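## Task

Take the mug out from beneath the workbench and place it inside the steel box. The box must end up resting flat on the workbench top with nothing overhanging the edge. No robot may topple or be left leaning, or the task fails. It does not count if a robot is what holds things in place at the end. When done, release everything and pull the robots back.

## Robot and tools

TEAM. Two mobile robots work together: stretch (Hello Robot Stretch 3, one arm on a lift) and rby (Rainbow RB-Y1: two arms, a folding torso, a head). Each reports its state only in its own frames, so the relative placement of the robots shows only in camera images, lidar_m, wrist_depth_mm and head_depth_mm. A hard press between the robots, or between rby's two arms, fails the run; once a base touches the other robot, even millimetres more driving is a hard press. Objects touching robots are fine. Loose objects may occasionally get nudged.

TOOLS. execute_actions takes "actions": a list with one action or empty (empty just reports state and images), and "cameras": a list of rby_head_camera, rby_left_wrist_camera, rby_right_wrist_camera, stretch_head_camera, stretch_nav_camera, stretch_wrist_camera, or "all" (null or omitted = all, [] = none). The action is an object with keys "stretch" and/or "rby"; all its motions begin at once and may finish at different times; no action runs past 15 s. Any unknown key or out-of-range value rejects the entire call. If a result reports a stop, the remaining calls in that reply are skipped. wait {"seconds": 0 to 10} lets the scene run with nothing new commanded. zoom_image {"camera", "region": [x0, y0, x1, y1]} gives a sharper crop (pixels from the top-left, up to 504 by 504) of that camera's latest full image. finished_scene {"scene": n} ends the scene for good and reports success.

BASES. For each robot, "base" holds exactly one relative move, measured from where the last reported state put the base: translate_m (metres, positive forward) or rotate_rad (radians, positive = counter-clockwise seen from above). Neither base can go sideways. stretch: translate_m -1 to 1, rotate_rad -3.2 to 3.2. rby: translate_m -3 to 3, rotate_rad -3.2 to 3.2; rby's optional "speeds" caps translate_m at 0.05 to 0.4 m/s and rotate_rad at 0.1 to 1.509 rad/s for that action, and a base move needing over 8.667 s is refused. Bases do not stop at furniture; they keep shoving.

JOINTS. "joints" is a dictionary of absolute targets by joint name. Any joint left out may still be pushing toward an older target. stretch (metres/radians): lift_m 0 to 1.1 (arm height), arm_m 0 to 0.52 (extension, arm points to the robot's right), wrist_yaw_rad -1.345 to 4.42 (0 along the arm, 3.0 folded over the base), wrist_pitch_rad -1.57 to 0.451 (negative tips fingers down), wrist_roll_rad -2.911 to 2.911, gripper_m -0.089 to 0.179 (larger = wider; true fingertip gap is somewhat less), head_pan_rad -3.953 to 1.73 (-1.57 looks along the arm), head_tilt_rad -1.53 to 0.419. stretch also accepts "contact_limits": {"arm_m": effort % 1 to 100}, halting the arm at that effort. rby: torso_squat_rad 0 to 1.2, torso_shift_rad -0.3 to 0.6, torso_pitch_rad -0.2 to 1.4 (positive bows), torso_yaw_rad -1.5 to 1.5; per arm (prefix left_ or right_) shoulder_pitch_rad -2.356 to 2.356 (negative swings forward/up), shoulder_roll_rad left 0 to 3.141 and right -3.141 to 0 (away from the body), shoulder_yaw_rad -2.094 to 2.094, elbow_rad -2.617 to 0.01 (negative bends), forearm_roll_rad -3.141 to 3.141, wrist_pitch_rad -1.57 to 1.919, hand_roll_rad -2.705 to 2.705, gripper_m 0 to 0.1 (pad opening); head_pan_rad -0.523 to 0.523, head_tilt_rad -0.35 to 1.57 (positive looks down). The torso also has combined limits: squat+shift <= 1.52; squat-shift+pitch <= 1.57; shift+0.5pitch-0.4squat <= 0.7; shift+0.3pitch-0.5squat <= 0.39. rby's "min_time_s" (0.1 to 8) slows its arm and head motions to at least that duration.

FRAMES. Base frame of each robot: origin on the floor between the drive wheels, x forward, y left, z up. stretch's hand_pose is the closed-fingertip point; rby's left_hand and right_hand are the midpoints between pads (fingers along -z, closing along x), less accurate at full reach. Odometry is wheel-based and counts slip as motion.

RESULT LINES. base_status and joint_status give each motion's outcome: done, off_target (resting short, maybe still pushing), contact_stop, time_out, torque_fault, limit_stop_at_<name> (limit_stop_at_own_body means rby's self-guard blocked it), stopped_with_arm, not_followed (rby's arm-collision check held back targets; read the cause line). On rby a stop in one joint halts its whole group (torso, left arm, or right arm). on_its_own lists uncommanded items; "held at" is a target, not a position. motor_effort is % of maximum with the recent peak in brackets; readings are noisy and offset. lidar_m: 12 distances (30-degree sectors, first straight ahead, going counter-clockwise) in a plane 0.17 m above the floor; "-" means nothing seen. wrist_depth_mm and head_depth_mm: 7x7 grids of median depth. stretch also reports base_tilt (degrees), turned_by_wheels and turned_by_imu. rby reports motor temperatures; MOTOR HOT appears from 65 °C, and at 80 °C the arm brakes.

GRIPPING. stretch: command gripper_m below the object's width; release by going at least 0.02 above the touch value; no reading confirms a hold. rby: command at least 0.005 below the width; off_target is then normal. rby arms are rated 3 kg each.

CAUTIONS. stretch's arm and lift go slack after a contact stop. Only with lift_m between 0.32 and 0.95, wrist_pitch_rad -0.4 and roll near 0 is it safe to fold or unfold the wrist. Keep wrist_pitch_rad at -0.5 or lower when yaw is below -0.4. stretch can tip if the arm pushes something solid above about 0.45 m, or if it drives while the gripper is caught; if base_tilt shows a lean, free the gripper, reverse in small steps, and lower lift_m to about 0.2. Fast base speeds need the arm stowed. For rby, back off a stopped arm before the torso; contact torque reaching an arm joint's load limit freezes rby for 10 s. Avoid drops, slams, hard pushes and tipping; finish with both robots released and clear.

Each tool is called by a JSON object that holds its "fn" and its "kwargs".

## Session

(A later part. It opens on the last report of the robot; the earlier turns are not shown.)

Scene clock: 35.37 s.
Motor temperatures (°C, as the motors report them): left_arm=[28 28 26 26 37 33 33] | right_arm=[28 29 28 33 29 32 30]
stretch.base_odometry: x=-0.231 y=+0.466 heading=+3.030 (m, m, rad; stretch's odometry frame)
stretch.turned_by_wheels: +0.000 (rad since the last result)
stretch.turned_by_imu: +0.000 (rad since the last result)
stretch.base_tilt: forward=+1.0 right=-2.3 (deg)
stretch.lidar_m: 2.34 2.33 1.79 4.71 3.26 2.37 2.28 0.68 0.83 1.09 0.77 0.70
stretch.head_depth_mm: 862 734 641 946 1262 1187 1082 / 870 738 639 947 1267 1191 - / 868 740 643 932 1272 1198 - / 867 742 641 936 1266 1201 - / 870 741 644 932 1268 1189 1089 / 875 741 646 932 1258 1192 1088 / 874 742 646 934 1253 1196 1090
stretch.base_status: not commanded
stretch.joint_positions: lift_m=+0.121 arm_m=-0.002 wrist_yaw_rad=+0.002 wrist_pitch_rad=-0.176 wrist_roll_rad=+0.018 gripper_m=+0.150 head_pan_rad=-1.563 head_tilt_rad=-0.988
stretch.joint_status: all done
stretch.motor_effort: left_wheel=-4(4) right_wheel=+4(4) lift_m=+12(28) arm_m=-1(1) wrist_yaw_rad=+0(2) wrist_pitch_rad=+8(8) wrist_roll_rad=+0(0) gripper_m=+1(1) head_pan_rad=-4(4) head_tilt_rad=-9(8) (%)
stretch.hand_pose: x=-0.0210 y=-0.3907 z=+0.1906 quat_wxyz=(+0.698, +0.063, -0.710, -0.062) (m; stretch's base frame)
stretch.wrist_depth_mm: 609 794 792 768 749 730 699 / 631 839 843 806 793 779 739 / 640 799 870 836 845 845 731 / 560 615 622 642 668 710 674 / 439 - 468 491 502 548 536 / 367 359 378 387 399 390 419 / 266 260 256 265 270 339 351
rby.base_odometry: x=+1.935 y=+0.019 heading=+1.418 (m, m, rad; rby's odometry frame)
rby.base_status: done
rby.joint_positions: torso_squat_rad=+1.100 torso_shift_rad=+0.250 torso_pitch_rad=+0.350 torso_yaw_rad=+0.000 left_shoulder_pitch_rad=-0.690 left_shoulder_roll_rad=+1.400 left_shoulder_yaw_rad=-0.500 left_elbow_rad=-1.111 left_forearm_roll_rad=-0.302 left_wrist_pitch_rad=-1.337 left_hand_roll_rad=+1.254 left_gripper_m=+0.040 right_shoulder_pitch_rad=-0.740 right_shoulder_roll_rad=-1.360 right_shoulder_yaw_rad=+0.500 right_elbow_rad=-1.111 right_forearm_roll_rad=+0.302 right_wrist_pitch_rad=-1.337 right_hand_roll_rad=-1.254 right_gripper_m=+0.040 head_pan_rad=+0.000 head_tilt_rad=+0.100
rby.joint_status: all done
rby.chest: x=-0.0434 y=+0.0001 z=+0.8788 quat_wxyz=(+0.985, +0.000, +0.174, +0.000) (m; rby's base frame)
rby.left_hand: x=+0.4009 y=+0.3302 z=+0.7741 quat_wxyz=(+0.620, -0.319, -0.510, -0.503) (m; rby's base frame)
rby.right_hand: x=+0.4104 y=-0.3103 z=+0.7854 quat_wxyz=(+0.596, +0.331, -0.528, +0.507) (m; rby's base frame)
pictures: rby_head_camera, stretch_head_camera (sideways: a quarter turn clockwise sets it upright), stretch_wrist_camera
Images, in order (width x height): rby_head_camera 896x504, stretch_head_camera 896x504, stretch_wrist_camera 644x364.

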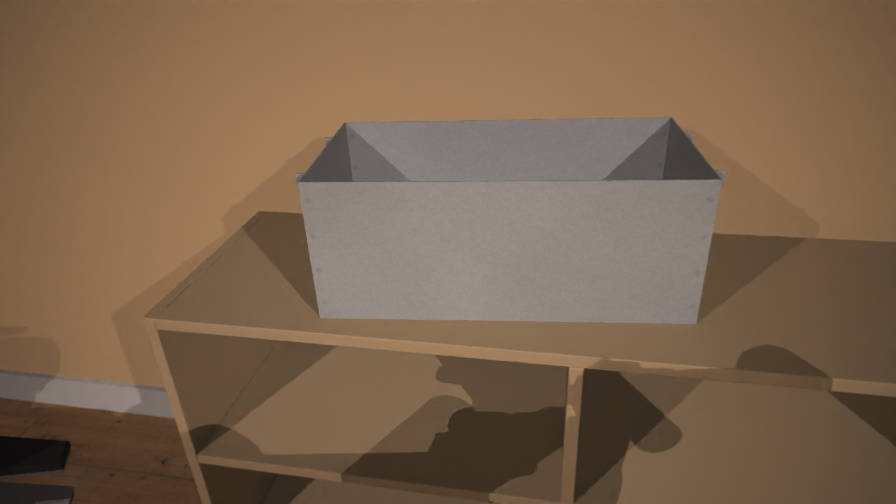

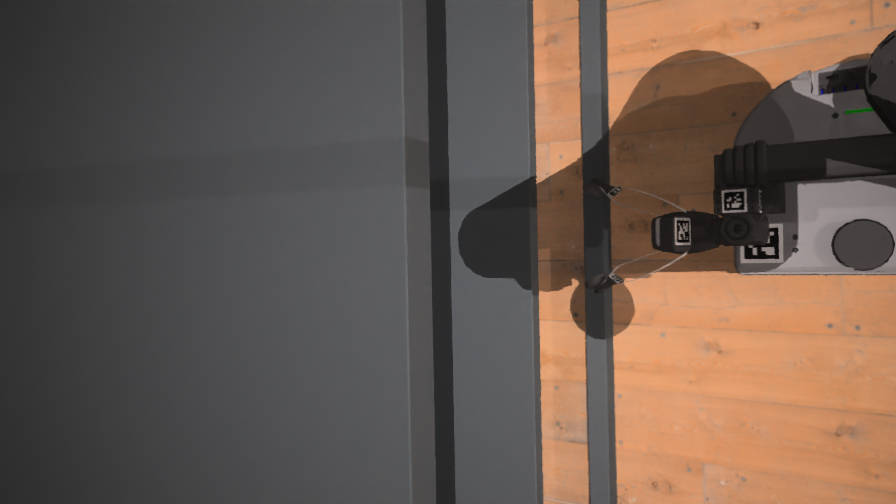

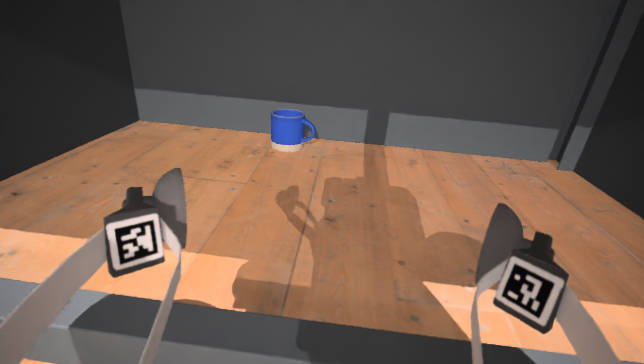

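{"fn": "execute_actions", "kwargs": {"actions": [{"stretch":{"base":{"rotate_rad":-0.6},"joints":{"lift_m":0.09,"wrist_pitch_rad":0,"gripper_m":0.179}},"rby":{"base":{"translate_m":0.36},"joints":{"head_tilt_rad":0.4,"left_shoulder_roll_rad":1.44,"right_shoulder_roll_rad":-1.46,"right_shoulder_pitch_rad":-0.7,"left_shoulder_pitch_rad":-0.67}}}], "cameras": ["rby_head_camera","rby_left_wrist_camera","rby_right_wrist_camera","stretch_nav_camera"]}}

{"fn": "execute_actions", "kwargs": {"actions": [{"stretch":{"base":{"translate_m":0.25}}}], "cameras": []}}

{"fn": "execute_actions", "kwargs": {"actions": [{"stretch":{"base":{"rotate_rad":0.47},"joints":{"arm_m":0.15}}}], "cameras": ["stretch_wrist_camera","stretch_nav_camera"]}}

Scene clock: 41.50 s.
Motor temperatures (°C, as the motors report them): left_arm=[28 28 26 26 37 33 33] | right_arm=[28 29 28 33 29 32 30]
stretch.base_odometry: x=-0.231 y=+0.466 heading=+2.430 (m, m, rad; stretch's odometry frame)
stretch.turned_by_wheels: -0.600 (rad since the last result)
stretch.turned_by_imu: -0.595 (rad since the last result)
stretch.base_tilt: forward=+1.2 right=-2.3 (deg)
stretch.lidar_m: 0.70 1.22 2.34 1.99 4.71 3.55 2.44 2.28 0.68 0.78 1.08 0.84
stretch.head_depth_mm: 1688 755 1620 1464 1299 1178 1079 / 1530 740 960 1398 1309 1182 - / 891 739 683 1311 1305 1207 - / 874 740 658 992 1294 1209 - / 874 741 642 965 1265 1189 1088 / 878 741 644 613 917 1176 1086 / 875 742 645 588 892 1161 1088
stretch.base_status: done
stretch.joint_positions: lift_m=+0.091 arm_m=-0.002 wrist_yaw_rad=+0.001 wrist_pitch_rad=-0.027 wrist_roll_rad=+0.018 gripper_m=+0.179 head_pan_rad=-1.563 head_tilt_rad=-0.988
stretch.joint_status: all done
stretch.motor_effort: left_wheel=+4(8) right_wheel=-5(10) lift_m=+12(9) arm_m=-1(1) wrist_yaw_rad=-1(1) wrist_pitch_rad=+8(8) wrist_roll_rad=+1(0) gripper_m=+1(84) head_pan_rad=-4(4) head_tilt_rad=-8(8) (%)
stretch.hand_pose: x=-0.0211 y=-0.3982 z=+0.1982 quat_wxyz=(+0.701, +0.010, -0.713, -0.010) (m; stretch's base frame)
stretch.wrist_depth_mm: 659 725 816 746 562 404 - / 684 772 879 832 568 417 - / 717 795 895 844 573 425 - / 716 780 818 815 579 457 - / 524 528 562 590 568 456 731 / 376 404 427 363 399 434 525 / 321 270 285 327 361 375 368
rby.base_odometry: x=+1.990 y=+0.375 heading=+1.417 (m, m, rad; rby's odometry frame)
rby.base_status: done
rby.joint_positions: torso_squat_rad=+1.100 torso_shift_rad=+0.250 torso_pitch_rad=+0.350 torso_yaw_rad=+0.000 left_shoulder_pitch_rad=-0.670 left_shoulder_roll_rad=+1.440 left_shoulder_yaw_rad=-0.500 left_elbow_rad=-1.111 left_forearm_roll_rad=-0.302 left_wrist_pitch_rad=-1.337 left_hand_roll_rad=+1.254 left_gripper_m=+0.040 right_shoulder_pitch_rad=-0.700 right_shoulder_roll_rad=-1.460 right_shoulder_yaw_rad=+0.500 right_elbow_rad=-1.111 right_forearm_roll_rad=+0.302 right_wrist_pitch_rad=-1.337 right_hand_roll_rad=-1.254 right_gripper_m=+0.040 head_pan_rad=+0.000 head_tilt_rad=+0.400
rby.joint_status: all done
rby.chest: x=-0.0433 y=+0.0001 z=+0.8788 quat_wxyz=(+0.985, +0.000, +0.174, +0.000) (m; rby's base frame)
rby.left_hand: x=+0.3970 y=+0.3448 z=+0.7744 quat_wxyz=(+0.633, -0.305, -0.500, -0.506) (m; rby's base frame)
rby.right_hand: x=+0.4031 y=-0.3455 z=+0.7894 quat_wxyz=(+0.626, +0.293, -0.506, +0.516) (m; rby's base frame)
pictures: rby_head_camera, rby_left_wrist_camera, rby_right_wrist_camera, stretch_nav_camera (sideways: a quarter turn counterclockwise sets it upright)
Images, in order (width x height): rby_head_camera 896x504, rby_left_wrist_camera 644x364, rby_right_wrist_camera 644x364, stretch_nav_camera 672x504.

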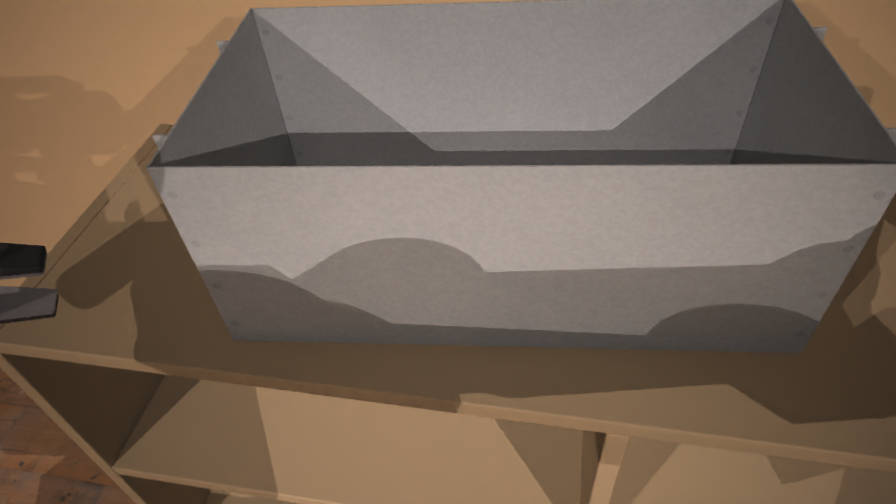

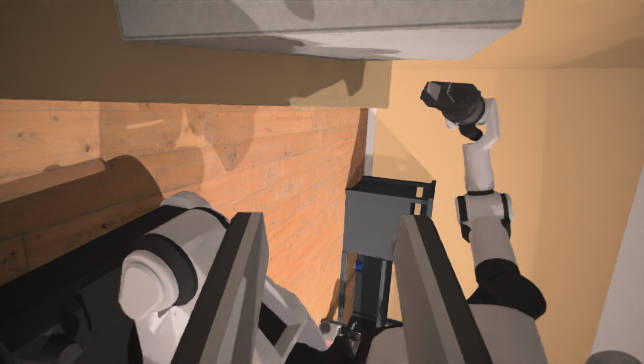

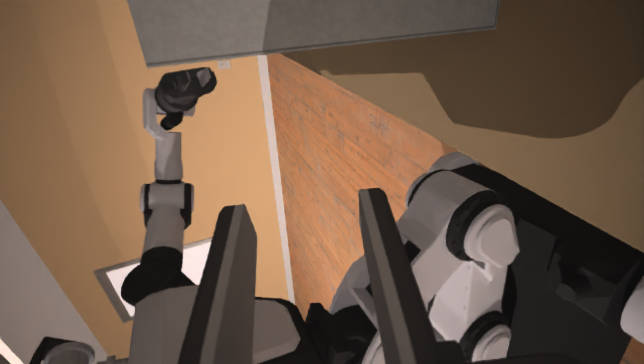

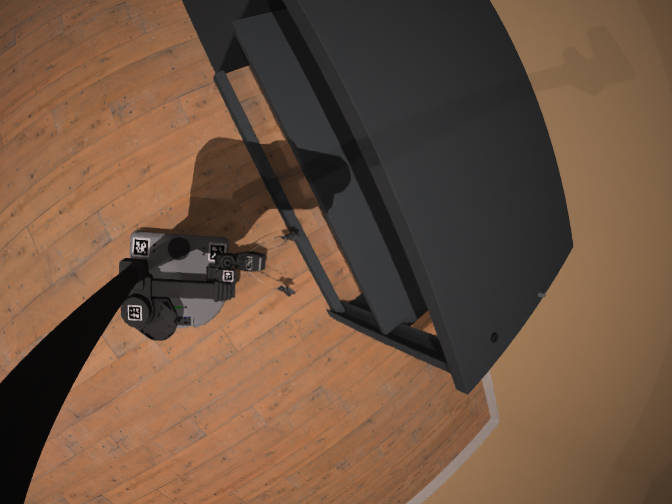

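Scene clock: 45.10 s.
Motor temperatures (°C, as the motors report them): left_arm=[28 28 26 26 37 33 33] | right_arm=[28 29 28 33 29 32 30]
stretch.base_odometry: x=-0.420 y=+0.629 heading=+2.430 (m, m, rad; stretch's odometry frame)
stretch.turned_by_wheels: +0.000 (rad since the last result)
stretch.turned_by_imu: -0.001 (rad since the last result)
stretch.base_tilt: forward=+1.2 right=-2.5 (deg)
stretch.lidar_m: 0.45 0.88 2.18 2.02 4.86 3.87 2.65 2.50 0.80 1.00 0.94 0.52
stretch.head_depth_mm: 868 737 651 1246 1298 1181 1085 / 873 736 642 961 1291 1184 - / 871 739 641 589 1254 1202 - / 869 737 643 566 904 1187 - / 873 740 644 567 843 1152 1087 / 872 743 643 569 526 1099 1087 / 870 741 644 570 509 794 1075
stretch.base_status: done
stretch.joint_positions: lift_m=+0.091 arm_m=-0.002 wrist_yaw_rad=+0.001 wrist_pitch_rad=-0.027 wrist_roll_rad=+0.018 gripper_m=+0.179 head_pan_rad=-1.563 head_tilt_rad=-0.988
stretch.joint_status: not commanded
stretch.motor_effort: left_wheel=+3(10) right_wheel=-5(5) lift_m=+12(12) arm_m=-1(1) wrist_yaw_rad=+0(0) wrist_pitch_rad=+8(8) wrist_roll_rad=+1(0) gripper_m=+1(1) head_pan_rad=-4(4) head_tilt_rad=-8(10) (%)
stretch.hand_pose: x=-0.0211 y=-0.3982 z=+0.1982 quat_wxyz=(+0.701, +0.010, -0.713, -0.009) (m; stretch's base frame)
stretch.wrist_depth_mm: 550 599 689 753 722 590 486 / 577 639 723 834 846 629 508 / 594 666 760 870 858 637 510 / 609 679 761 875 822 652 521 / 537 531 561 593 628 637 508 / 377 401 424 440 463 474 429 / 320 331 341 354 362 343 314
rby.base_odometry: x=+1.990 y=+0.375 heading=+1.417 (m, m, rad; rby's odometry frame)
rby.base_status: not commanded
rby.joint_positions: torso_squat_rad=+1.100 torso_shift_rad=+0.250 torso_pitch_rad=+0.350 torso_yaw_rad=+0.000 left_shoulder_pitch_rad=-0.670 left_shoulder_roll_rad=+1.440 left_shoulder_yaw_rad=-0.500 left_elbow_rad=-1.111 left_forearm_roll_rad=-0.302 left_wrist_pitch_rad=-1.337 left_hand_roll_rad=+1.254 left_gripper_m=+0.040 right_shoulder_pitch_rad=-0.700 right_shoulder_roll_rad=-1.460 right_shoulder_yaw_rad=+0.500 right_elbow_rad=-1.111 right_forearm_roll_rad=+0.302 right_wrist_pitch_rad=-1.337 right_hand_roll_rad=-1.254 right_gripper_m=+0.040 head_pan_rad=+0.000 head_tilt_rad=+0.400
rby.joint_status: not commanded
rby.chest: x=-0.0433 y=+0.0001 z=+0.8788 quat_wxyz=(+0.985, +0.000, +0.174, +0.000) (m; rby's base frame)
rby.left_hand: x=+0.3970 y=+0.3448 z=+0.7744 quat_wxyz=(+0.633, -0.305, -0.500, -0.506) (m; rby's base frame)
rby.right_hand: x=+0.4031 y=-0.3455 z=+0.7894 quat_wxyz=(+0.626, +0.293, -0.506, +0.516) (m; rby's base frame)
pictures: none
No camera images: the call's "cameras" was empty. Leave "cameras" out to get every camera's image.

Scene clock: 47.47 s.
Motor temperatures (°C, as the motors report them): left_arm=[28 28 26 26 37 33 33] | right_arm=[28 29 28 33 29 32 30]
stretch.base_odometry: x=-0.420 y=+0.629 heading=+2.900 (m, m, rad; stretch's odometry frame)
stretch.turned_by_wheels: +0.470 (rad since the last result)
stretch.turned_by_imu: +0.465 (rad since the last result)
stretch.base_tilt: forward=+1.1 right=-2.4 (deg)
stretch.lidar_m: 0.76 2.16 2.02 2.09 4.14 2.70 2.50 0.80 1.00 0.94 0.56 0.45
stretch.head_depth_mm: 863 735 640 564 885 1182 1083 / 868 740 642 566 870 1183 - / 873 737 641 566 852 1185 - / 872 738 642 567 840 1172 - / 872 741 642 568 546 1171 1084 / 860 740 644 568 534 1159 1083 / 850 741 643 571 531 1144 1082
stretch.base_status: done
stretch.joint_positions: lift_m=+0.091 arm_m=+0.150 wrist_yaw_rad=+0.001 wrist_pitch_rad=-0.026 wrist_roll_rad=+0.018 gripper_m=+0.179 head_pan_rad=-1.563 head_tilt_rad=-0.988
stretch.joint_status: all done
stretch.motor_effort: left_wheel=-3(11) right_wheel=+5(11) lift_m=+12(12) arm_m=+3(2) wrist_yaw_rad=-1(0) wrist_pitch_rad=+8(8) wrist_roll_rad=+0(0) gripper_m=+0(1) head_pan_rad=-4(4) head_tilt_rad=-8(8) (%)
stretch.hand_pose: x=-0.0213 y=-0.5502 z=+0.1984 quat_wxyz=(+0.701, +0.010, -0.713, -0.009) (m; stretch's base frame)
stretch.wrist_depth_mm: 485 489 498 499 510 514 525 / 501 512 517 532 535 539 547 / 518 537 544 561 560 575 581 / 535 564 568 576 584 599 600 / 511 524 563 492 602 615 634 / 376 403 428 439 460 472 522 / 320 334 342 355 365 373 368
rby.base_odometry: x=+1.990 y=+0.375 heading=+1.417 (m, m, rad; rby's odometry frame)
rby.base_status: not commanded
rby.joint_positions: torso_squat_rad=+1.100 torso_shift_rad=+0.250 torso_pitch_rad=+0.350 torso_yaw_rad=+0.000 left_shoulder_pitch_rad=-0.670 left_shoulder_roll_rad=+1.440 left_shoulder_yaw_rad=-0.500 left_elbow_rad=-1.111 left_forearm_roll_rad=-0.302 left_wrist_pitch_rad=-1.337 left_hand_roll_rad=+1.254 left_gripper_m=+0.040 right_shoulder_pitch_rad=-0.700 right_shoulder_roll_rad=-1.460 right_shoulder_yaw_rad=+0.500 right_elbow_rad=-1.111 right_forearm_roll_rad=+0.302 right_wrist_pitch_rad=-1.337 right_hand_roll_rad=-1.254 right_gripper_m=+0.040 head_pan_rad=+0.000 head_tilt_rad=+0.400
rby.joint_status: not commanded
rby.chest: x=-0.0433 y=+0.0001 z=+0.8788 quat_wxyz=(+0.985, +0.000, +0.174, +0.000) (m; rby's base frame)
rby.left_hand: x=+0.3970 y=+0.3448 z=+0.7744 quat_wxyz=(+0.633, -0.305, -0.500, -0.506) (m; rby's base frame)
rby.right_hand: x=+0.4031 y=-0.3455 z=+0.7894 quat_wxyz=(+0.626, +0.293, -0.506, +0.516) (m; rby's base frame)
pictures: stretch_nav_camera (sideways: a quarter turn counterclockwise sets it upright), stretch_wrist_camera
Images, in order (width x height): stretch_nav_camera 672x504, stretch_wrist_camera 644x364.

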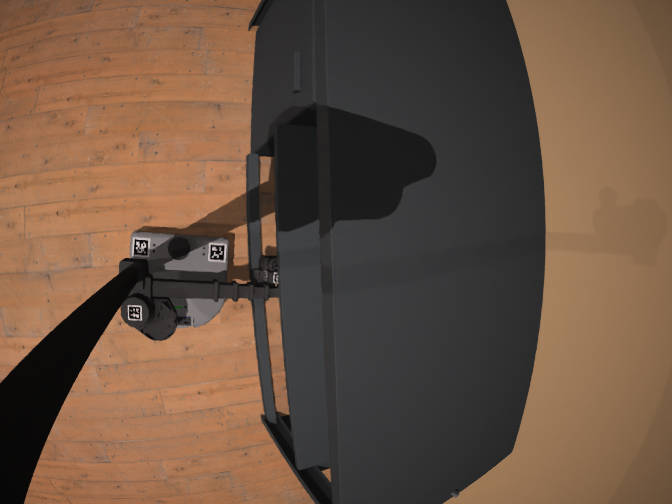

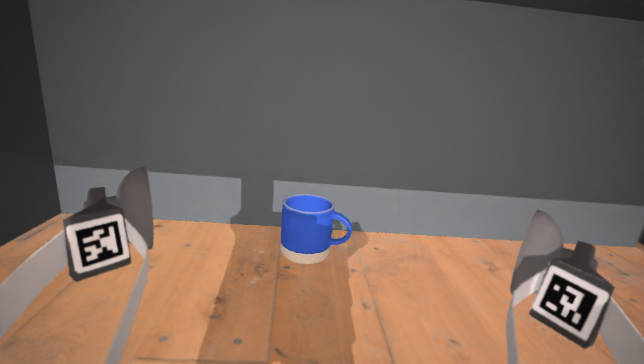

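{"fn": "execute_actions", "kwargs": {"actions": [{"stretch":{"joints":{"arm_m":0.36,"wrist_pitch_rad":-0.45,"lift_m":0.07,"wrist_yaw_rad":-0.08}},"rby":{"base":{"translate_m":0.15},"joints":{"torso_squat_rad":1.05,"torso_shift_rad":0.3,"torso_yaw_rad":-0.04,"head_tilt_rad":0.6}}}], "cameras": ["rby_head_camera","rby_left_wrist_camera","rby_right_wrist_camera","stretch_wrist_camera"]}}

Scene clock: 52.33 s.
Motor temperatures (°C, as the motors report them): left_arm=[28 28 26 26 37 33 33] | right_arm=[28 29 28 33 29 32 30]
stretch.base_odometry: x=-0.420 y=+0.629 heading=+2.900 (m, m, rad; stretch's odometry frame)
stretch.turned_by_wheels: +0.000 (rad since the last result)
stretch.turned_by_imu: -0.001 (rad since the last result)
stretch.base_tilt: forward=+1.1 right=-2.3 (deg)
stretch.lidar_m: 0.76 2.16 2.10 4.85 4.14 2.71 2.50 0.80 1.01 0.94 0.56 0.45
stretch.head_depth_mm: 868 738 640 566 885 1181 1082 / 867 741 641 565 865 1186 - / 871 740 641 568 856 1180 - / 870 736 642 568 842 1180 - / 875 742 642 567 545 1168 1090 / 868 740 645 570 534 1154 1085 / 854 743 644 569 531 1151 1091
stretch.base_status: not commanded
stretch.joint_positions: lift_m=+0.071 arm_m=+0.360 wrist_yaw_rad=-0.079 wrist_pitch_rad=-0.462 wrist_roll_rad=+0.018 gripper_m=+0.179 head_pan_rad=-1.563 head_tilt_rad=-0.988
stretch.joint_status: all done
stretch.motor_effort: left_wheel=-4(3) right_wheel=+5(5) lift_m=+12(4) arm_m=+2(3) wrist_yaw_rad=+0(2) wrist_pitch_rad=+3(7) wrist_roll_rad=+1(0) gripper_m=+1(1) head_pan_rad=-3(4) head_tilt_rad=-8(7) (%)
stretch.hand_pose: x=-0.0388 y=-0.7227 z=+0.0735 quat_wxyz=(+0.675, +0.133, -0.700, -0.190) (m; stretch's base frame)
stretch.wrist_depth_mm: 299 304 315 321 330 339 349 / 331 337 295 342 370 381 390 / 334 338 267 310 361 369 382 / 279 291 282 290 298 307 310 / 244 239 245 248 255 258 263 / 203 210 214 218 221 222 232 / 185 188 190 192 194 196 194
rby.base_odometry: x=+2.013 y=+0.523 heading=+1.417 (m, m, rad; rby's odometry frame)
rby.base_status: done
rby.joint_positions: torso_squat_rad=+1.050 torso_shift_rad=+0.300 torso_pitch_rad=+0.350 torso_yaw_rad=-0.040 left_shoulder_pitch_rad=-0.670 left_shoulder_roll_rad=+1.440 left_shoulder_yaw_rad=-0.500 left_elbow_rad=-1.111 left_forearm_roll_rad=-0.302 left_wrist_pitch_rad=-1.337 left_hand_roll_rad=+1.254 left_gripper_m=+0.040 right_shoulder_pitch_rad=-0.700 right_shoulder_roll_rad=-1.460 right_shoulder_yaw_rad=+0.500 right_elbow_rad=-1.111 right_forearm_roll_rad=+0.302 right_wrist_pitch_rad=-1.337 right_hand_roll_rad=-1.254 right_gripper_m=+0.040 head_pan_rad=+0.000 head_tilt_rad=+0.600
rby.joint_status: all done
rby.chest: x=-0.0189 y=+0.0001 z=+0.9039 quat_wxyz=(+0.985, -0.003, +0.174, -0.020) (m; rby's base frame)
rby.left_hand: x=+0.4341 y=+0.3264 z=+0.7949 quat_wxyz=(+0.621, -0.319, -0.497, -0.515) (m; rby's base frame)
rby.right_hand: x=+0.4140 y=-0.3633 z=+0.8193 quat_wxyz=(+0.638, +0.279, -0.508, +0.507) (m; rby's base frame)
pictures: rby_head_camera, rby_left_wrist_camera, rby_right_wrist_camera, stretch_wrist_camera
Images, in order (width x height): rby_head_camera 896x504, rby_left_wrist_camera 644x364, rby_right_wrist_camera 644x364, stretch_wrist_camera 644x364.

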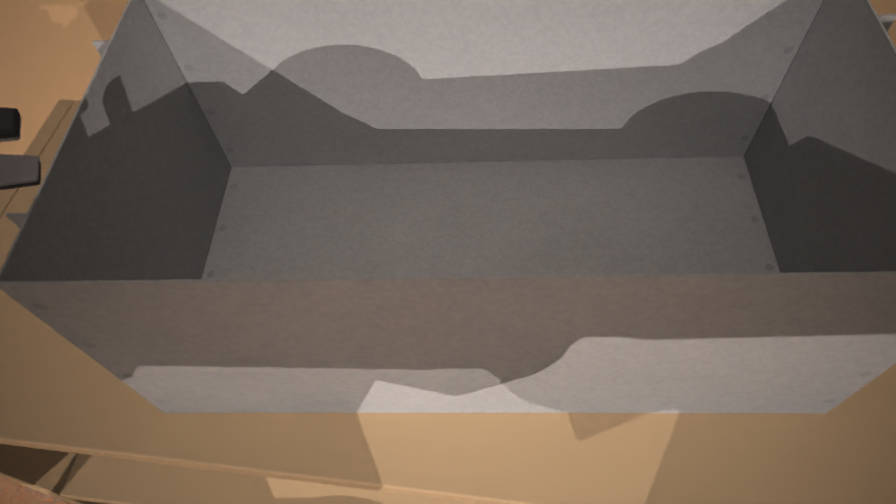

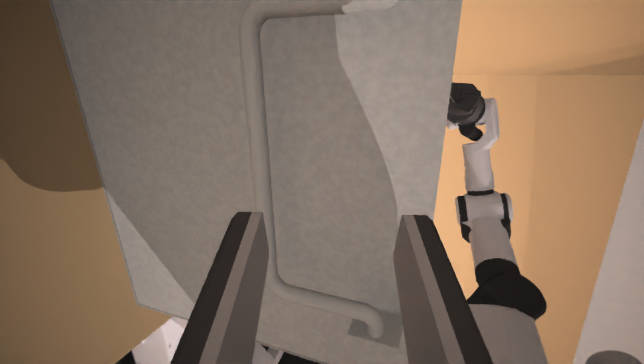

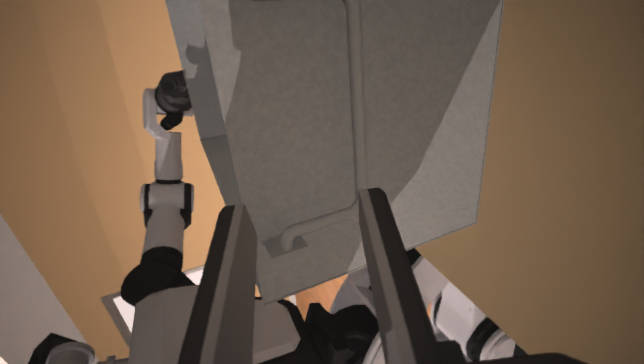

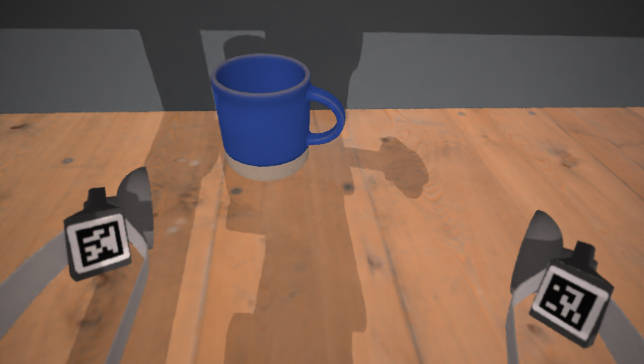

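{"fn": "execute_actions", "kwargs": {"actions": [{"stretch":{"base":{"translate_m":-0.05}},"rby":{"joints":{"torso_squat_rad":1.07,"torso_shift_rad":0.39,"torso_yaw_rad":-0.015}}}], "cameras": ["rby_left_wrist_camera","rby_right_wrist_camera","stretch_wrist_camera"]}}

Scene clock: 56.63 s.
Motor temperatures (°C, as the motors report them): left_arm=[28 28 26 26 37 33 33] | right_arm=[28 29 28 33 29 32 30]
stretch.base_odometry: x=-0.371 y=+0.617 heading=+2.900 (m, m, rad; stretch's odometry frame)
stretch.turned_by_wheels: +0.000 (rad since the last result)
stretch.turned_by_imu: +0.000 (rad since the last result)
stretch.base_tilt: forward=+1.2 right=-2.3 (deg)
stretch.lidar_m: 0.78 2.21 2.12 4.87 4.06 2.65 2.46 0.75 0.94 0.95 0.64 0.49
stretch.head_depth_mm: 864 736 641 566 884 1186 1082 / 864 734 642 566 876 1182 - / 868 737 639 567 862 1191 - / 872 736 642 568 852 1191 - / 872 738 641 567 843 1170 1094 / 868 744 646 569 539 1154 1092 / 860 740 643 569 532 1161 1086
stretch.base_status: done
stretch.joint_positions: lift_m=+0.071 arm_m=+0.360 wrist_yaw_rad=-0.079 wrist_pitch_rad=-0.462 wrist_roll_rad=+0.018 gripper_m=+0.179 head_pan_rad=-1.563 head_tilt_rad=-0.988
stretch.joint_status: not commanded
stretch.motor_effort: left_wheel=-4(8) right_wheel=+5(8) lift_m=+12(12) arm_m=+2(2) wrist_yaw_rad=+0(0) wrist_pitch_rad=+3(3) wrist_roll_rad=+0(0) gripper_m=+2(1) head_pan_rad=-4(4) head_tilt_rad=-7(9) (%)
stretch.hand_pose: x=-0.0388 y=-0.7227 z=+0.0735 quat_wxyz=(+0.675, +0.133, -0.700, -0.190) (m; stretch's base frame)
stretch.wrist_depth_mm: 304 311 320 328 337 347 358 / 336 333 291 366 379 387 402 / 335 326 269 356 366 374 380 / 278 287 282 294 297 306 309 / 245 240 248 249 254 256 263 / 203 211 214 217 220 221 232 / 185 188 189 192 194 196 193
rby.base_odometry: x=+2.013 y=+0.523 heading=+1.417 (m, m, rad; rby's odometry frame)
rby.base_status: not commanded
rby.joint_positions: torso_squat_rad=+1.070 torso_shift_rad=+0.390 torso_pitch_rad=+0.350 torso_yaw_rad=-0.015 left_shoulder_pitch_rad=-0.670 left_shoulder_roll_rad=+1.440 left_shoulder_yaw_rad=-0.500 left_elbow_rad=-1.111 left_forearm_roll_rad=-0.302 left_wrist_pitch_rad=-1.337 left_hand_roll_rad=+1.254 left_gripper_m=+0.040 right_shoulder_pitch_rad=-0.700 right_shoulder_roll_rad=-1.460 right_shoulder_yaw_rad=+0.500 right_elbow_rad=-1.111 right_forearm_roll_rad=+0.302 right_wrist_pitch_rad=-1.337 right_hand_roll_rad=-1.254 right_gripper_m=+0.040 head_pan_rad=+0.000 head_tilt_rad=+0.600
rby.joint_status: all done
rby.chest: x=+0.0060 y=+0.0001 z=+0.8820 quat_wxyz=(+0.985, -0.001, +0.174, -0.008) (m; rby's base frame)
rby.left_hand: x=+0.4512 y=+0.3378 z=+0.7758 quat_wxyz=(+0.629, -0.310, -0.499, -0.509) (m; rby's base frame)
rby.right_hand: x=+0.4473 y=-0.3524 z=+0.7944 quat_wxyz=(+0.631, +0.288, -0.506, +0.513) (m; rby's base frame)
pictures: rby_left_wrist_camera, rby_right_wrist_camera, stretch_wrist_camera
Images, in order (width x height): rby_left_wrist_camera 644x364, rby_right_wrist_camera 644x364, stretch_wrist_camera 644x364.

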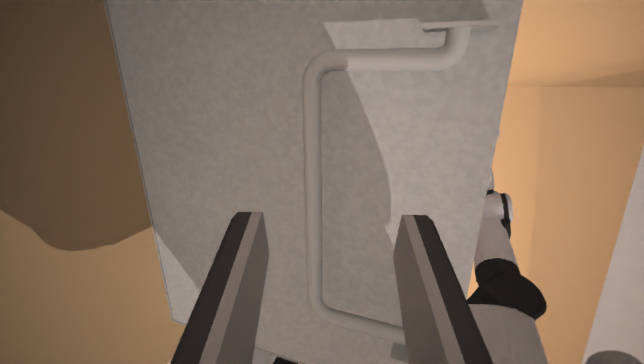

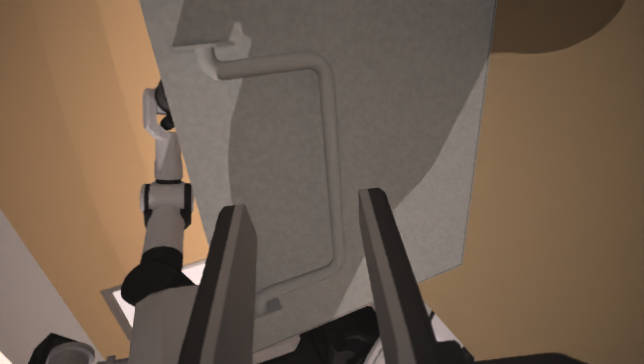

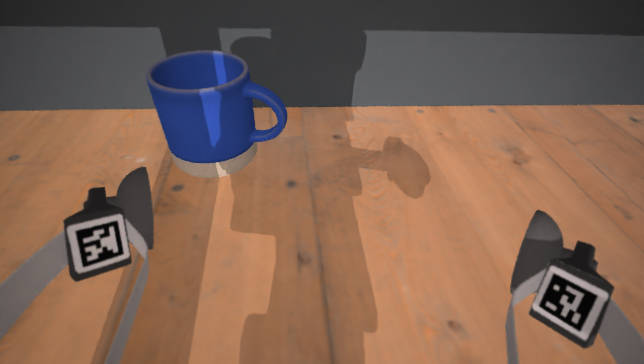

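{"fn": "execute_actions", "kwargs": {"actions": [{"stretch":{"base":{"translate_m":0.095}},"rby":{"joints":{"left_shoulder_pitch_rad":-0.71,"left_shoulder_roll_rad":1.35,"right_shoulder_pitch_rad":-0.74,"right_shoulder_roll_rad":-1.33,"left_gripper_m":0.035,"right_gripper_m":0.035,"head_tilt_rad":0.5},"min_time_s":1.2}}], "cameras": ["rby_head_camera","rby_left_wrist_camera","rby_right_wrist_camera","stretch_wrist_camera"]}}

Scene clock: 59.90 s.
Motor temperatures (°C, as the motors report them): left_arm=[28 28 26 26 37 33 33] | right_arm=[28 29 28 33 29 32 30]
stretch.base_odometry: x=-0.464 y=+0.640 heading=+2.900 (m, m, rad; stretch's odometry frame)
stretch.turned_by_wheels: +0.000 (rad since the last result)
stretch.turned_by_imu: -0.001 (rad since the last result)
stretch.base_tilt: forward=+1.1 right=-2.3 (deg)
stretch.lidar_m: 0.75 2.12 2.09 2.30 4.23 2.75 2.55 0.84 1.02 0.94 0.49 0.41
stretch.head_depth_mm: 866 737 638 566 872 1181 1086 / 865 737 640 567 858 1181 - / 873 736 643 567 850 1187 - / 867 741 643 568 836 1172 - / 868 742 643 567 531 1155 1091 / 856 736 645 568 533 1161 1092 / 850 744 644 569 525 1111 1084
stretch.base_status: done
stretch.joint_positions: lift_m=+0.071 arm_m=+0.360 wrist_yaw_rad=-0.079 wrist_pitch_rad=-0.462 wrist_roll_rad=+0.018 gripper_m=+0.179 head_pan_rad=-1.563 head_tilt_rad=-0.988
stretch.joint_status: not commanded
stretch.motor_effort: left_wheel=-4(4) right_wheel=+5(13) lift_m=+12(12) arm_m=+2(2) wrist_yaw_rad=+0(0) wrist_pitch_rad=+4(3) wrist_roll_rad=+0(0) gripper_m=+0(1) head_pan_rad=-4(4) head_tilt_rad=-9(9) (%)
stretch.hand_pose: x=-0.0388 y=-0.7227 z=+0.0735 quat_wxyz=(+0.675, +0.133, -0.700, -0.190) (m; stretch's base frame)
stretch.wrist_depth_mm: 292 300 307 315 324 331 341 / 324 332 338 288 360 376 388 / 334 339 344 256 365 374 387 / 279 291 289 284 298 304 310 / 244 240 246 250 253 258 263 / 204 211 215 217 219 222 233 / 185 188 189 192 195 196 194
rby.base_odometry: x=+2.013 y=+0.523 heading=+1.417 (m, m, rad; rby's odometry frame)
rby.base_status: not commanded
rby.joint_positions: torso_squat_rad=+1.070 torso_shift_rad=+0.390 torso_pitch_rad=+0.350 torso_yaw_rad=-0.015 left_shoulder_pitch_rad=-0.710 left_shoulder_roll_rad=+1.350 left_shoulder_yaw_rad=-0.500 left_elbow_rad=-1.111 left_forearm_roll_rad=-0.302 left_wrist_pitch_rad=-1.337 left_hand_roll_rad=+1.254 left_gripper_m=+0.035 right_shoulder_pitch_rad=-0.740 right_shoulder_roll_rad=-1.330 right_shoulder_yaw_rad=+0.500 right_elbow_rad=-1.111 right_forearm_roll_rad=+0.302 right_wrist_pitch_rad=-1.337 right_hand_roll_rad=-1.254 right_gripper_m=+0.035 head_pan_rad=+0.000 head_tilt_rad=+0.500
rby.joint_status: all done
rby.chest: x=+0.0060 y=+0.0001 z=+0.8820 quat_wxyz=(+0.985, -0.001, +0.174, -0.008) (m; rby's base frame)
rby.left_hand: x=+0.4582 y=+0.3054 z=+0.7738 quat_wxyz=(+0.600, -0.343, -0.520, -0.502) (m; rby's base frame)
rby.right_hand: x=+0.4549 y=-0.3084 z=+0.7847 quat_wxyz=(+0.595, +0.338, -0.532, +0.499) (m; rby's base frame)
pictures: rby_head_camera, rby_left_wrist_camera, rby_right_wrist_camera, stretch_wrist_camera
Images, in order (width x height): rby_head_camera 896x504, rby_left_wrist_camera 644x364, rby_right_wrist_camera 644x364, stretch_wrist_camera 644x364.

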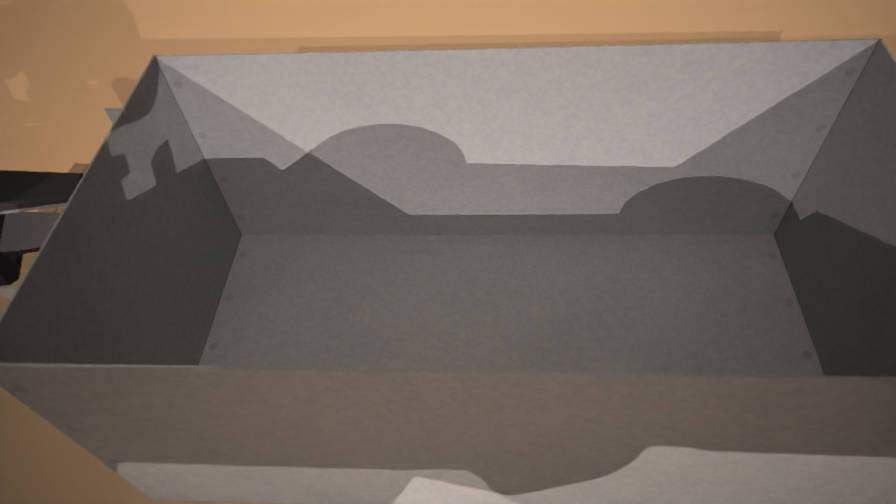

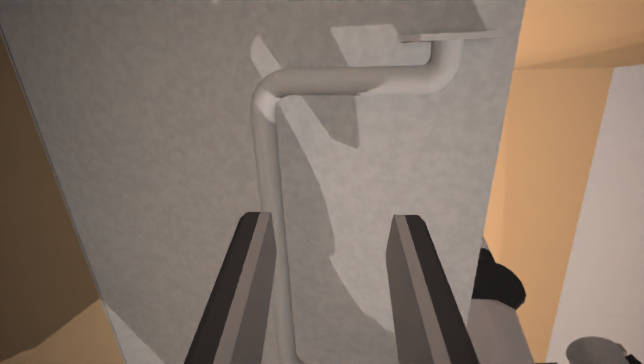

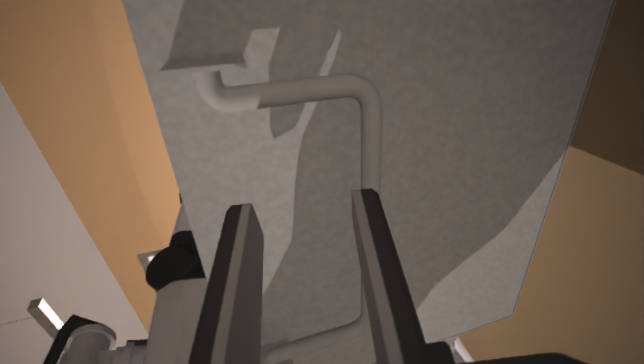

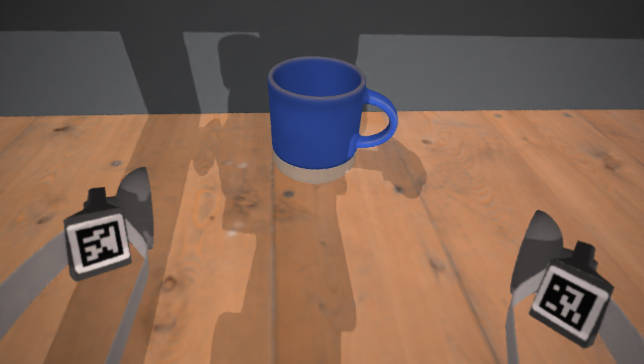

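{"fn": "execute_actions", "kwargs": {"actions": [{"stretch":{"joints":{"arm_m":0.45}},"rby":{"joints":{"left_shoulder_roll_rad":1.38,"right_shoulder_roll_rad":-1.36,"left_gripper_m":0.04,"right_gripper_m":0.04,"torso_squat_rad":1.115,"torso_shift_rad":0.385}}}], "cameras": ["rby_left_wrist_camera","rby_right_wrist_camera","stretch_wrist_camera"]}}

Scene clock: 62.90 s.
Motor temperatures (°C, as the motors report them): left_arm=[28 28 26 26 37 33 33] | right_arm=[28 29 28 33 29 32 30]
stretch.base_odometry: x=-0.464 y=+0.640 heading=+2.900 (m, m, rad; stretch's odometry frame)
stretch.turned_by_wheels: +0.000 (rad since the last result)
stretch.turned_by_imu: +0.000 (rad since the last result)
stretch.base_tilt: forward=+1.1 right=-2.6 (deg)
stretch.lidar_m: 0.75 2.12 2.09 2.30 4.22 2.75 2.56 0.84 1.01 0.94 0.49 0.41
stretch.head_depth_mm: 863 737 641 565 872 1192 1086 / 866 737 638 566 865 1181 - / 873 739 642 567 853 1186 - / 869 740 643 567 841 1170 - / 867 744 644 567 532 1154 1083 / 858 741 643 568 532 1159 1096 / 854 743 643 568 525 1116 1097
stretch.base_status: not commanded
stretch.joint_positions: lift_m=+0.071 arm_m=+0.450 wrist_yaw_rad=-0.079 wrist_pitch_rad=-0.462 wrist_roll_rad=+0.018 gripper_m=+0.179 head_pan_rad=-1.563 head_tilt_rad=-0.988
stretch.joint_status: all done
stretch.motor_effort: left_wheel=-4(3) right_wheel=+4(5) lift_m=+12(12) arm_m=+2(2) wrist_yaw_rad=+0(1) wrist_pitch_rad=+3(3) wrist_roll_rad=+0(0) gripper_m=+0(0) head_pan_rad=-3(4) head_tilt_rad=-8(8) (%)
stretch.hand_pose: x=-0.0388 y=-0.8126 z=+0.0734 quat_wxyz=(+0.675, +0.133, -0.700, -0.190) (m; stretch's base frame)
stretch.wrist_depth_mm: 215 219 225 231 236 244 249 / 238 244 251 257 266 273 281 / 266 273 274 229 299 309 325 / 279 290 276 177 285 304 310 / 245 238 238 198 246 258 263 / 203 211 214 215 218 220 233 / 185 187 189 192 194 195 193
rby.base_odometry: x=+2.013 y=+0.523 heading=+1.417 (m, m, rad; rby's odometry frame)
rby.base_status: not commanded
rby.joint_positions: torso_squat_rad=+1.115 torso_shift_rad=+0.385 torso_pitch_rad=+0.350 torso_yaw_rad=-0.015 left_shoulder_pitch_rad=-0.710 left_shoulder_roll_rad=+1.380 left_shoulder_yaw_rad=-0.500 left_elbow_rad=-1.111 left_forearm_roll_rad=-0.302 left_wrist_pitch_rad=-1.337 left_hand_roll_rad=+1.254 left_gripper_m=+0.040 right_shoulder_pitch_rad=-0.740 right_shoulder_roll_rad=-1.360 right_shoulder_yaw_rad=+0.500 right_elbow_rad=-1.111 right_forearm_roll_rad=+0.302 right_wrist_pitch_rad=-1.337 right_hand_roll_rad=-1.254 right_gripper_m=+0.040 head_pan_rad=+0.000 head_tilt_rad=+0.500
rby.joint_status: all done
rby.chest: x=-0.0063 y=+0.0001 z=+0.8567 quat_wxyz=(+0.985, -0.001, +0.174, -0.008) (m; rby's base frame)
rby.left_hand: x=+0.4465 y=+0.3142 z=+0.7542 quat_wxyz=(+0.605, -0.331, -0.517, -0.507) (m; rby's base frame)
rby.right_hand: x=+0.4430 y=-0.3173 z=+0.7650 quat_wxyz=(+0.600, +0.325, -0.529, +0.504) (m; rby's base frame)
pictures: rby_left_wrist_camera, rby_right_wrist_camera, stretch_wrist_camera
Images, in order (width x height): rby_left_wrist_camera 644x364, rby_right_wrist_camera 644x364, stretch_wrist_camera 644x364.

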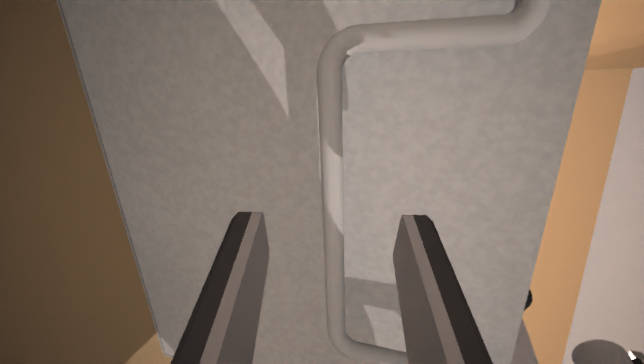

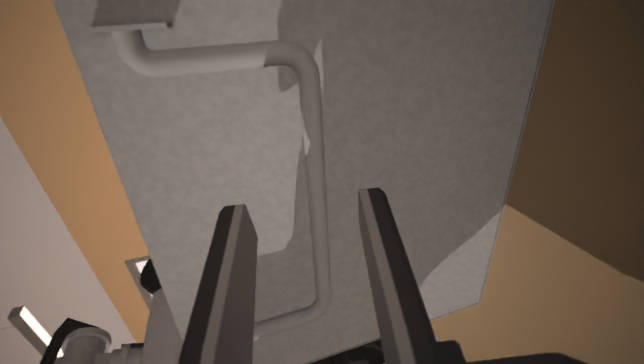

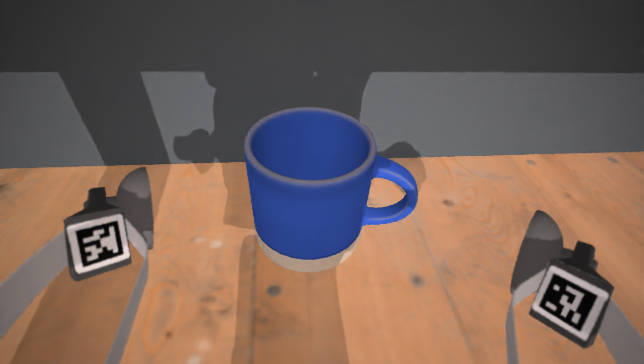

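{"fn": "execute_actions", "kwargs": {"actions": [{"stretch":{"joints":{"arm_m":0.505}},"rby":{"joints":{"left_shoulder_roll_rad":1.31,"left_shoulder_pitch_rad":-0.735,"right_shoulder_roll_rad":-1.27,"right_shoulder_pitch_rad":-0.765},"min_time_s":1.2}}], "cameras": ["rby_left_wrist_camera","rby_right_wrist_camera","stretch_wrist_camera"]}}

Scene clock: 65.93 s.
Motor temperatures (°C, as the motors report them): left_arm=[28 28 26 26 37 33 33] | right_arm=[28 29 28 33 29 32 30]
stretch.base_odometry: x=-0.464 y=+0.640 heading=+2.900 (m, m, rad; stretch's odometry frame)
stretch.turned_by_wheels: +0.000 (rad since the last result)
stretch.turned_by_imu: +0.000 (rad since the last result)
stretch.base_tilt: forward=+1.1 right=-2.4 (deg)
stretch.lidar_m: 0.75 2.12 2.09 2.30 4.21 2.74 2.54 0.84 1.02 0.94 0.48 0.41
stretch.head_depth_mm: 865 739 640 566 876 1182 1088 / 870 740 642 565 862 1183 - / 869 738 641 567 850 1184 - / 872 741 643 569 840 1169 - / 872 742 644 570 532 1158 1088 / 858 742 644 568 533 1161 1083 / 849 742 644 569 525 1111 1095
stretch.base_status: not commanded
stretch.joint_positions: lift_m=+0.071 arm_m=+0.505 wrist_yaw_rad=-0.079 wrist_pitch_rad=-0.462 wrist_roll_rad=+0.018 gripper_m=+0.179 head_pan_rad=-1.563 head_tilt_rad=-0.988
stretch.joint_status: all done
stretch.motor_effort: left_wheel=-4(4) right_wheel=+5(4) lift_m=+12(12) arm_m=+3(3) wrist_yaw_rad=-1(0) wrist_pitch_rad=+4(3) wrist_roll_rad=+1(0) gripper_m=+0(1) head_pan_rad=-3(4) head_tilt_rad=-8(9) (%)
stretch.hand_pose: x=-0.0388 y=-0.8676 z=+0.0734 quat_wxyz=(+0.675, +0.133, -0.700, -0.190) (m; stretch's base frame)
stretch.wrist_depth_mm: 167 170 175 180 184 190 194 / 185 189 194 199 206 211 218 / 206 211 218 224 232 241 250 / 233 236 238 187 265 279 288 / 245 239 210 212 240 256 263 / 203 210 202 136 208 221 231 / 185 187 184 169 194 196 193
rby.base_odometry: x=+2.013 y=+0.523 heading=+1.417 (m, m, rad; rby's odometry frame)
rby.base_status: not commanded
rby.joint_positions: torso_squat_rad=+1.115 torso_shift_rad=+0.385 torso_pitch_rad=+0.350 torso_yaw_rad=-0.015 left_shoulder_pitch_rad=-0.735 left_shoulder_roll_rad=+1.311 left_shoulder_yaw_rad=-0.500 left_elbow_rad=-1.111 left_forearm_roll_rad=-0.302 left_wrist_pitch_rad=-1.337 left_hand_roll_rad=+1.254 left_gripper_m=+0.040 right_shoulder_pitch_rad=-0.764 right_shoulder_roll_rad=-1.271 right_shoulder_yaw_rad=+0.500 right_elbow_rad=-1.109 right_forearm_roll_rad=+0.302 right_wrist_pitch_rad=-1.337 right_hand_roll_rad=-1.254 right_gripper_m=+0.040 head_pan_rad=+0.000 head_tilt_rad=+0.500
rby.joint_status: all done
rby.chest: x=-0.0063 y=+0.0000 z=+0.8567 quat_wxyz=(+0.985, -0.001, +0.174, -0.008) (m; rby's base frame)
rby.left_hand: x=+0.4503 y=+0.2892 z=+0.7516 quat_wxyz=(+0.584, -0.357, -0.530, -0.500) (m; rby's base frame)
rby.right_hand: x=+0.4468 y=-0.2873 z=+0.7591 quat_wxyz=(+0.576, +0.359, -0.544, +0.493) (m; rby's base frame)
pictures: rby_left_wrist_camera, rby_right_wrist_camera, stretch_wrist_camera
Images, in order (width x height): rby_left_wrist_camera 644x364, rby_right_wrist_camera 644x364, stretch_wrist_camera 644x364.

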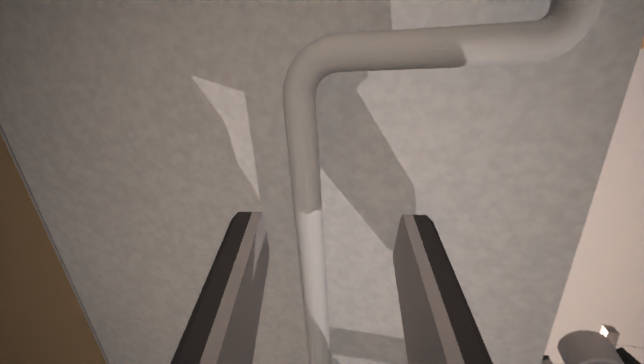

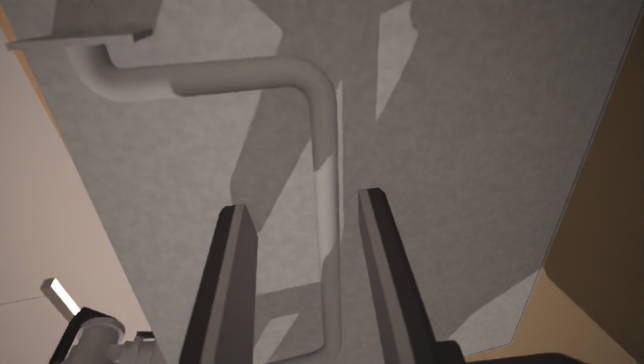

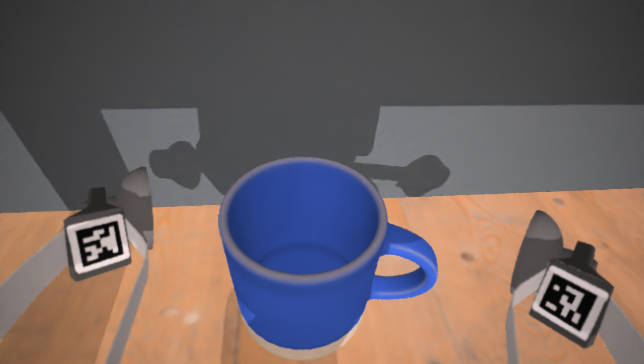

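{"fn": "execute_actions", "kwargs": {"actions": [{"stretch":{"joints":{"arm_m":0.52,"lift_m":0.052,"gripper_m":0.12}},"rby":{"joints":{"left_shoulder_roll_rad":1.295,"right_shoulder_roll_rad":-1.255,"left_gripper_m":0.0,"right_gripper_m":0.0}}}], "cameras": ["rby_left_wrist_camera","rby_right_wrist_camera","stretch_wrist_camera"]}}

Scene clock: 68.27 s.
Motor temperatures (°C, as the motors report them): left_arm=[28 28 26 26 37 33 33] | right_arm=[28 29 28 34 29 32 30]
stretch.base_odometry: x=-0.464 y=+0.640 heading=+2.900 (m, m, rad; stretch's odometry frame)
stretch.turned_by_wheels: +0.000 (rad since the last result)
stretch.turned_by_imu: +0.000 (rad since the last result)
stretch.base_tilt: forward=+1.1 right=-2.4 (deg)
stretch.lidar_m: 0.75 2.11 2.09 2.30 4.22 2.76 2.55 0.84 1.02 0.94 0.49 0.41
stretch.head_depth_mm: 865 735 640 565 879 1182 1087 / 865 737 642 567 864 1188 - / 869 741 641 566 855 1183 - / 870 741 643 567 836 1174 - / 873 744 644 567 532 1158 1086 / 860 741 642 569 533 1169 1091 / 852 743 644 569 526 1106 1089
stretch.base_status: not commanded
stretch.joint_positions: lift_m=+0.053 arm_m=+0.517 wrist_yaw_rad=-0.081 wrist_pitch_rad=-0.462 wrist_roll_rad=+0.018 gripper_m=+0.120 head_pan_rad=-1.563 head_tilt_rad=-0.988
stretch.joint_status: all done
joint sent to its limit — the command would take stretch.arm_m past its upper limit, so that joint was sent only as far as its limit.
stretch.motor_effort: left_wheel=-5(5) right_wheel=+7(7) lift_m=+12(11) arm_m=+3(2) wrist_yaw_rad=+1(1) wrist_pitch_rad=+3(4) wrist_roll_rad=+0(0) gripper_m=-2(80) head_pan_rad=-3(3) head_tilt_rad=-8(9) (%)
stretch.hand_pose: x=-0.0392 y=-0.8802 z=+0.0554 quat_wxyz=(+0.675, +0.133, -0.700, -0.191) (m; stretch's base frame)
stretch.wrist_depth_mm: 156 158 163 167 172 177 181 / 172 176 181 186 192 199 205 / 193 197 202 206 218 226 232 / 218 222 160 170 246 256 264 / 214 224 172 196 140 241 236 / 194 187 121 115 165 - 204 / 164 169 164 142 176 177 181
rby.base_odometry: x=+2.013 y=+0.523 heading=+1.417 (m, m, rad; rby's odometry frame)
rby.base_status: not commanded
rby.joint_positions: torso_squat_rad=+1.115 torso_shift_rad=+0.385 torso_pitch_rad=+0.351 torso_yaw_rad=-0.015 left_shoulder_pitch_rad=-0.733 left_shoulder_roll_rad=+1.297 left_shoulder_yaw_rad=-0.501 left_elbow_rad=-1.108 left_forearm_roll_rad=-0.303 left_wrist_pitch_rad=-1.336 left_hand_roll_rad=+1.254 left_gripper_m=+0.006 right_shoulder_pitch_rad=-0.761 right_shoulder_roll_rad=-1.257 right_shoulder_yaw_rad=+0.502 right_elbow_rad=-1.107 right_forearm_roll_rad=+0.304 right_wrist_pitch_rad=-1.336 right_hand_roll_rad=-1.254 right_gripper_m=+0.007 head_pan_rad=+0.000 head_tilt_rad=+0.500
rby.joint_status: left_gripper_m off_target (ended at +0.006, target +0.000); right_gripper_m off_target (ended at +0.007, target +0.000); the others done
rby.chest: x=-0.0057 y=+0.0000 z=+0.8566 quat_wxyz=(+0.985, -0.001, +0.175, -0.008) (m; rby's base frame)
rby.left_hand: x=+0.4504 y=+0.2864 z=+0.7471 quat_wxyz=(+0.584, -0.362, -0.530, -0.496) (m; rby's base frame)
rby.right_hand: x=+0.4467 y=-0.2837 z=+0.7537 quat_wxyz=(+0.576, +0.365, -0.543, +0.489) (m; rby's base frame)
pictures: rby_left_wrist_camera, rby_right_wrist_camera, stretch_wrist_camera
Images, in order (width x height): rby_left_wrist_camera 644x364, rby_right_wrist_camera 644x364, stretch_wrist_camera 644x364.

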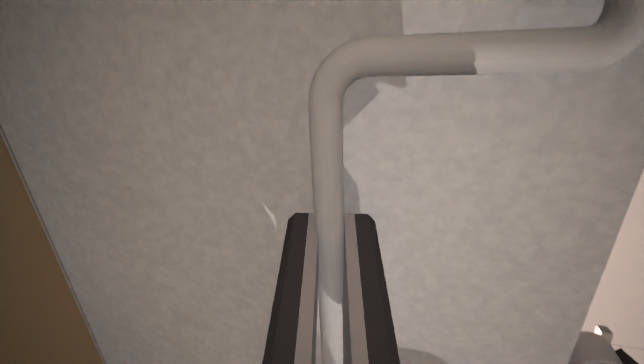

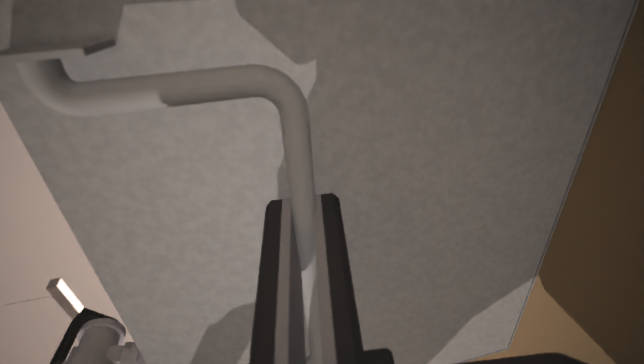

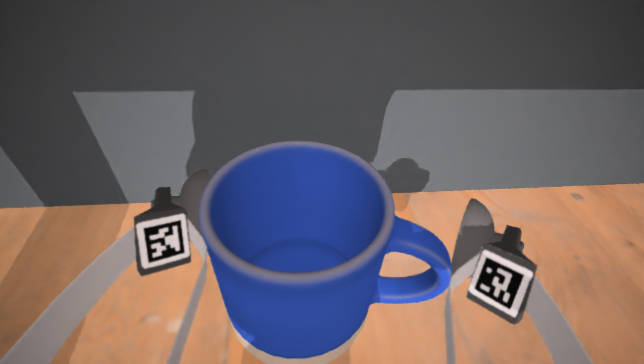

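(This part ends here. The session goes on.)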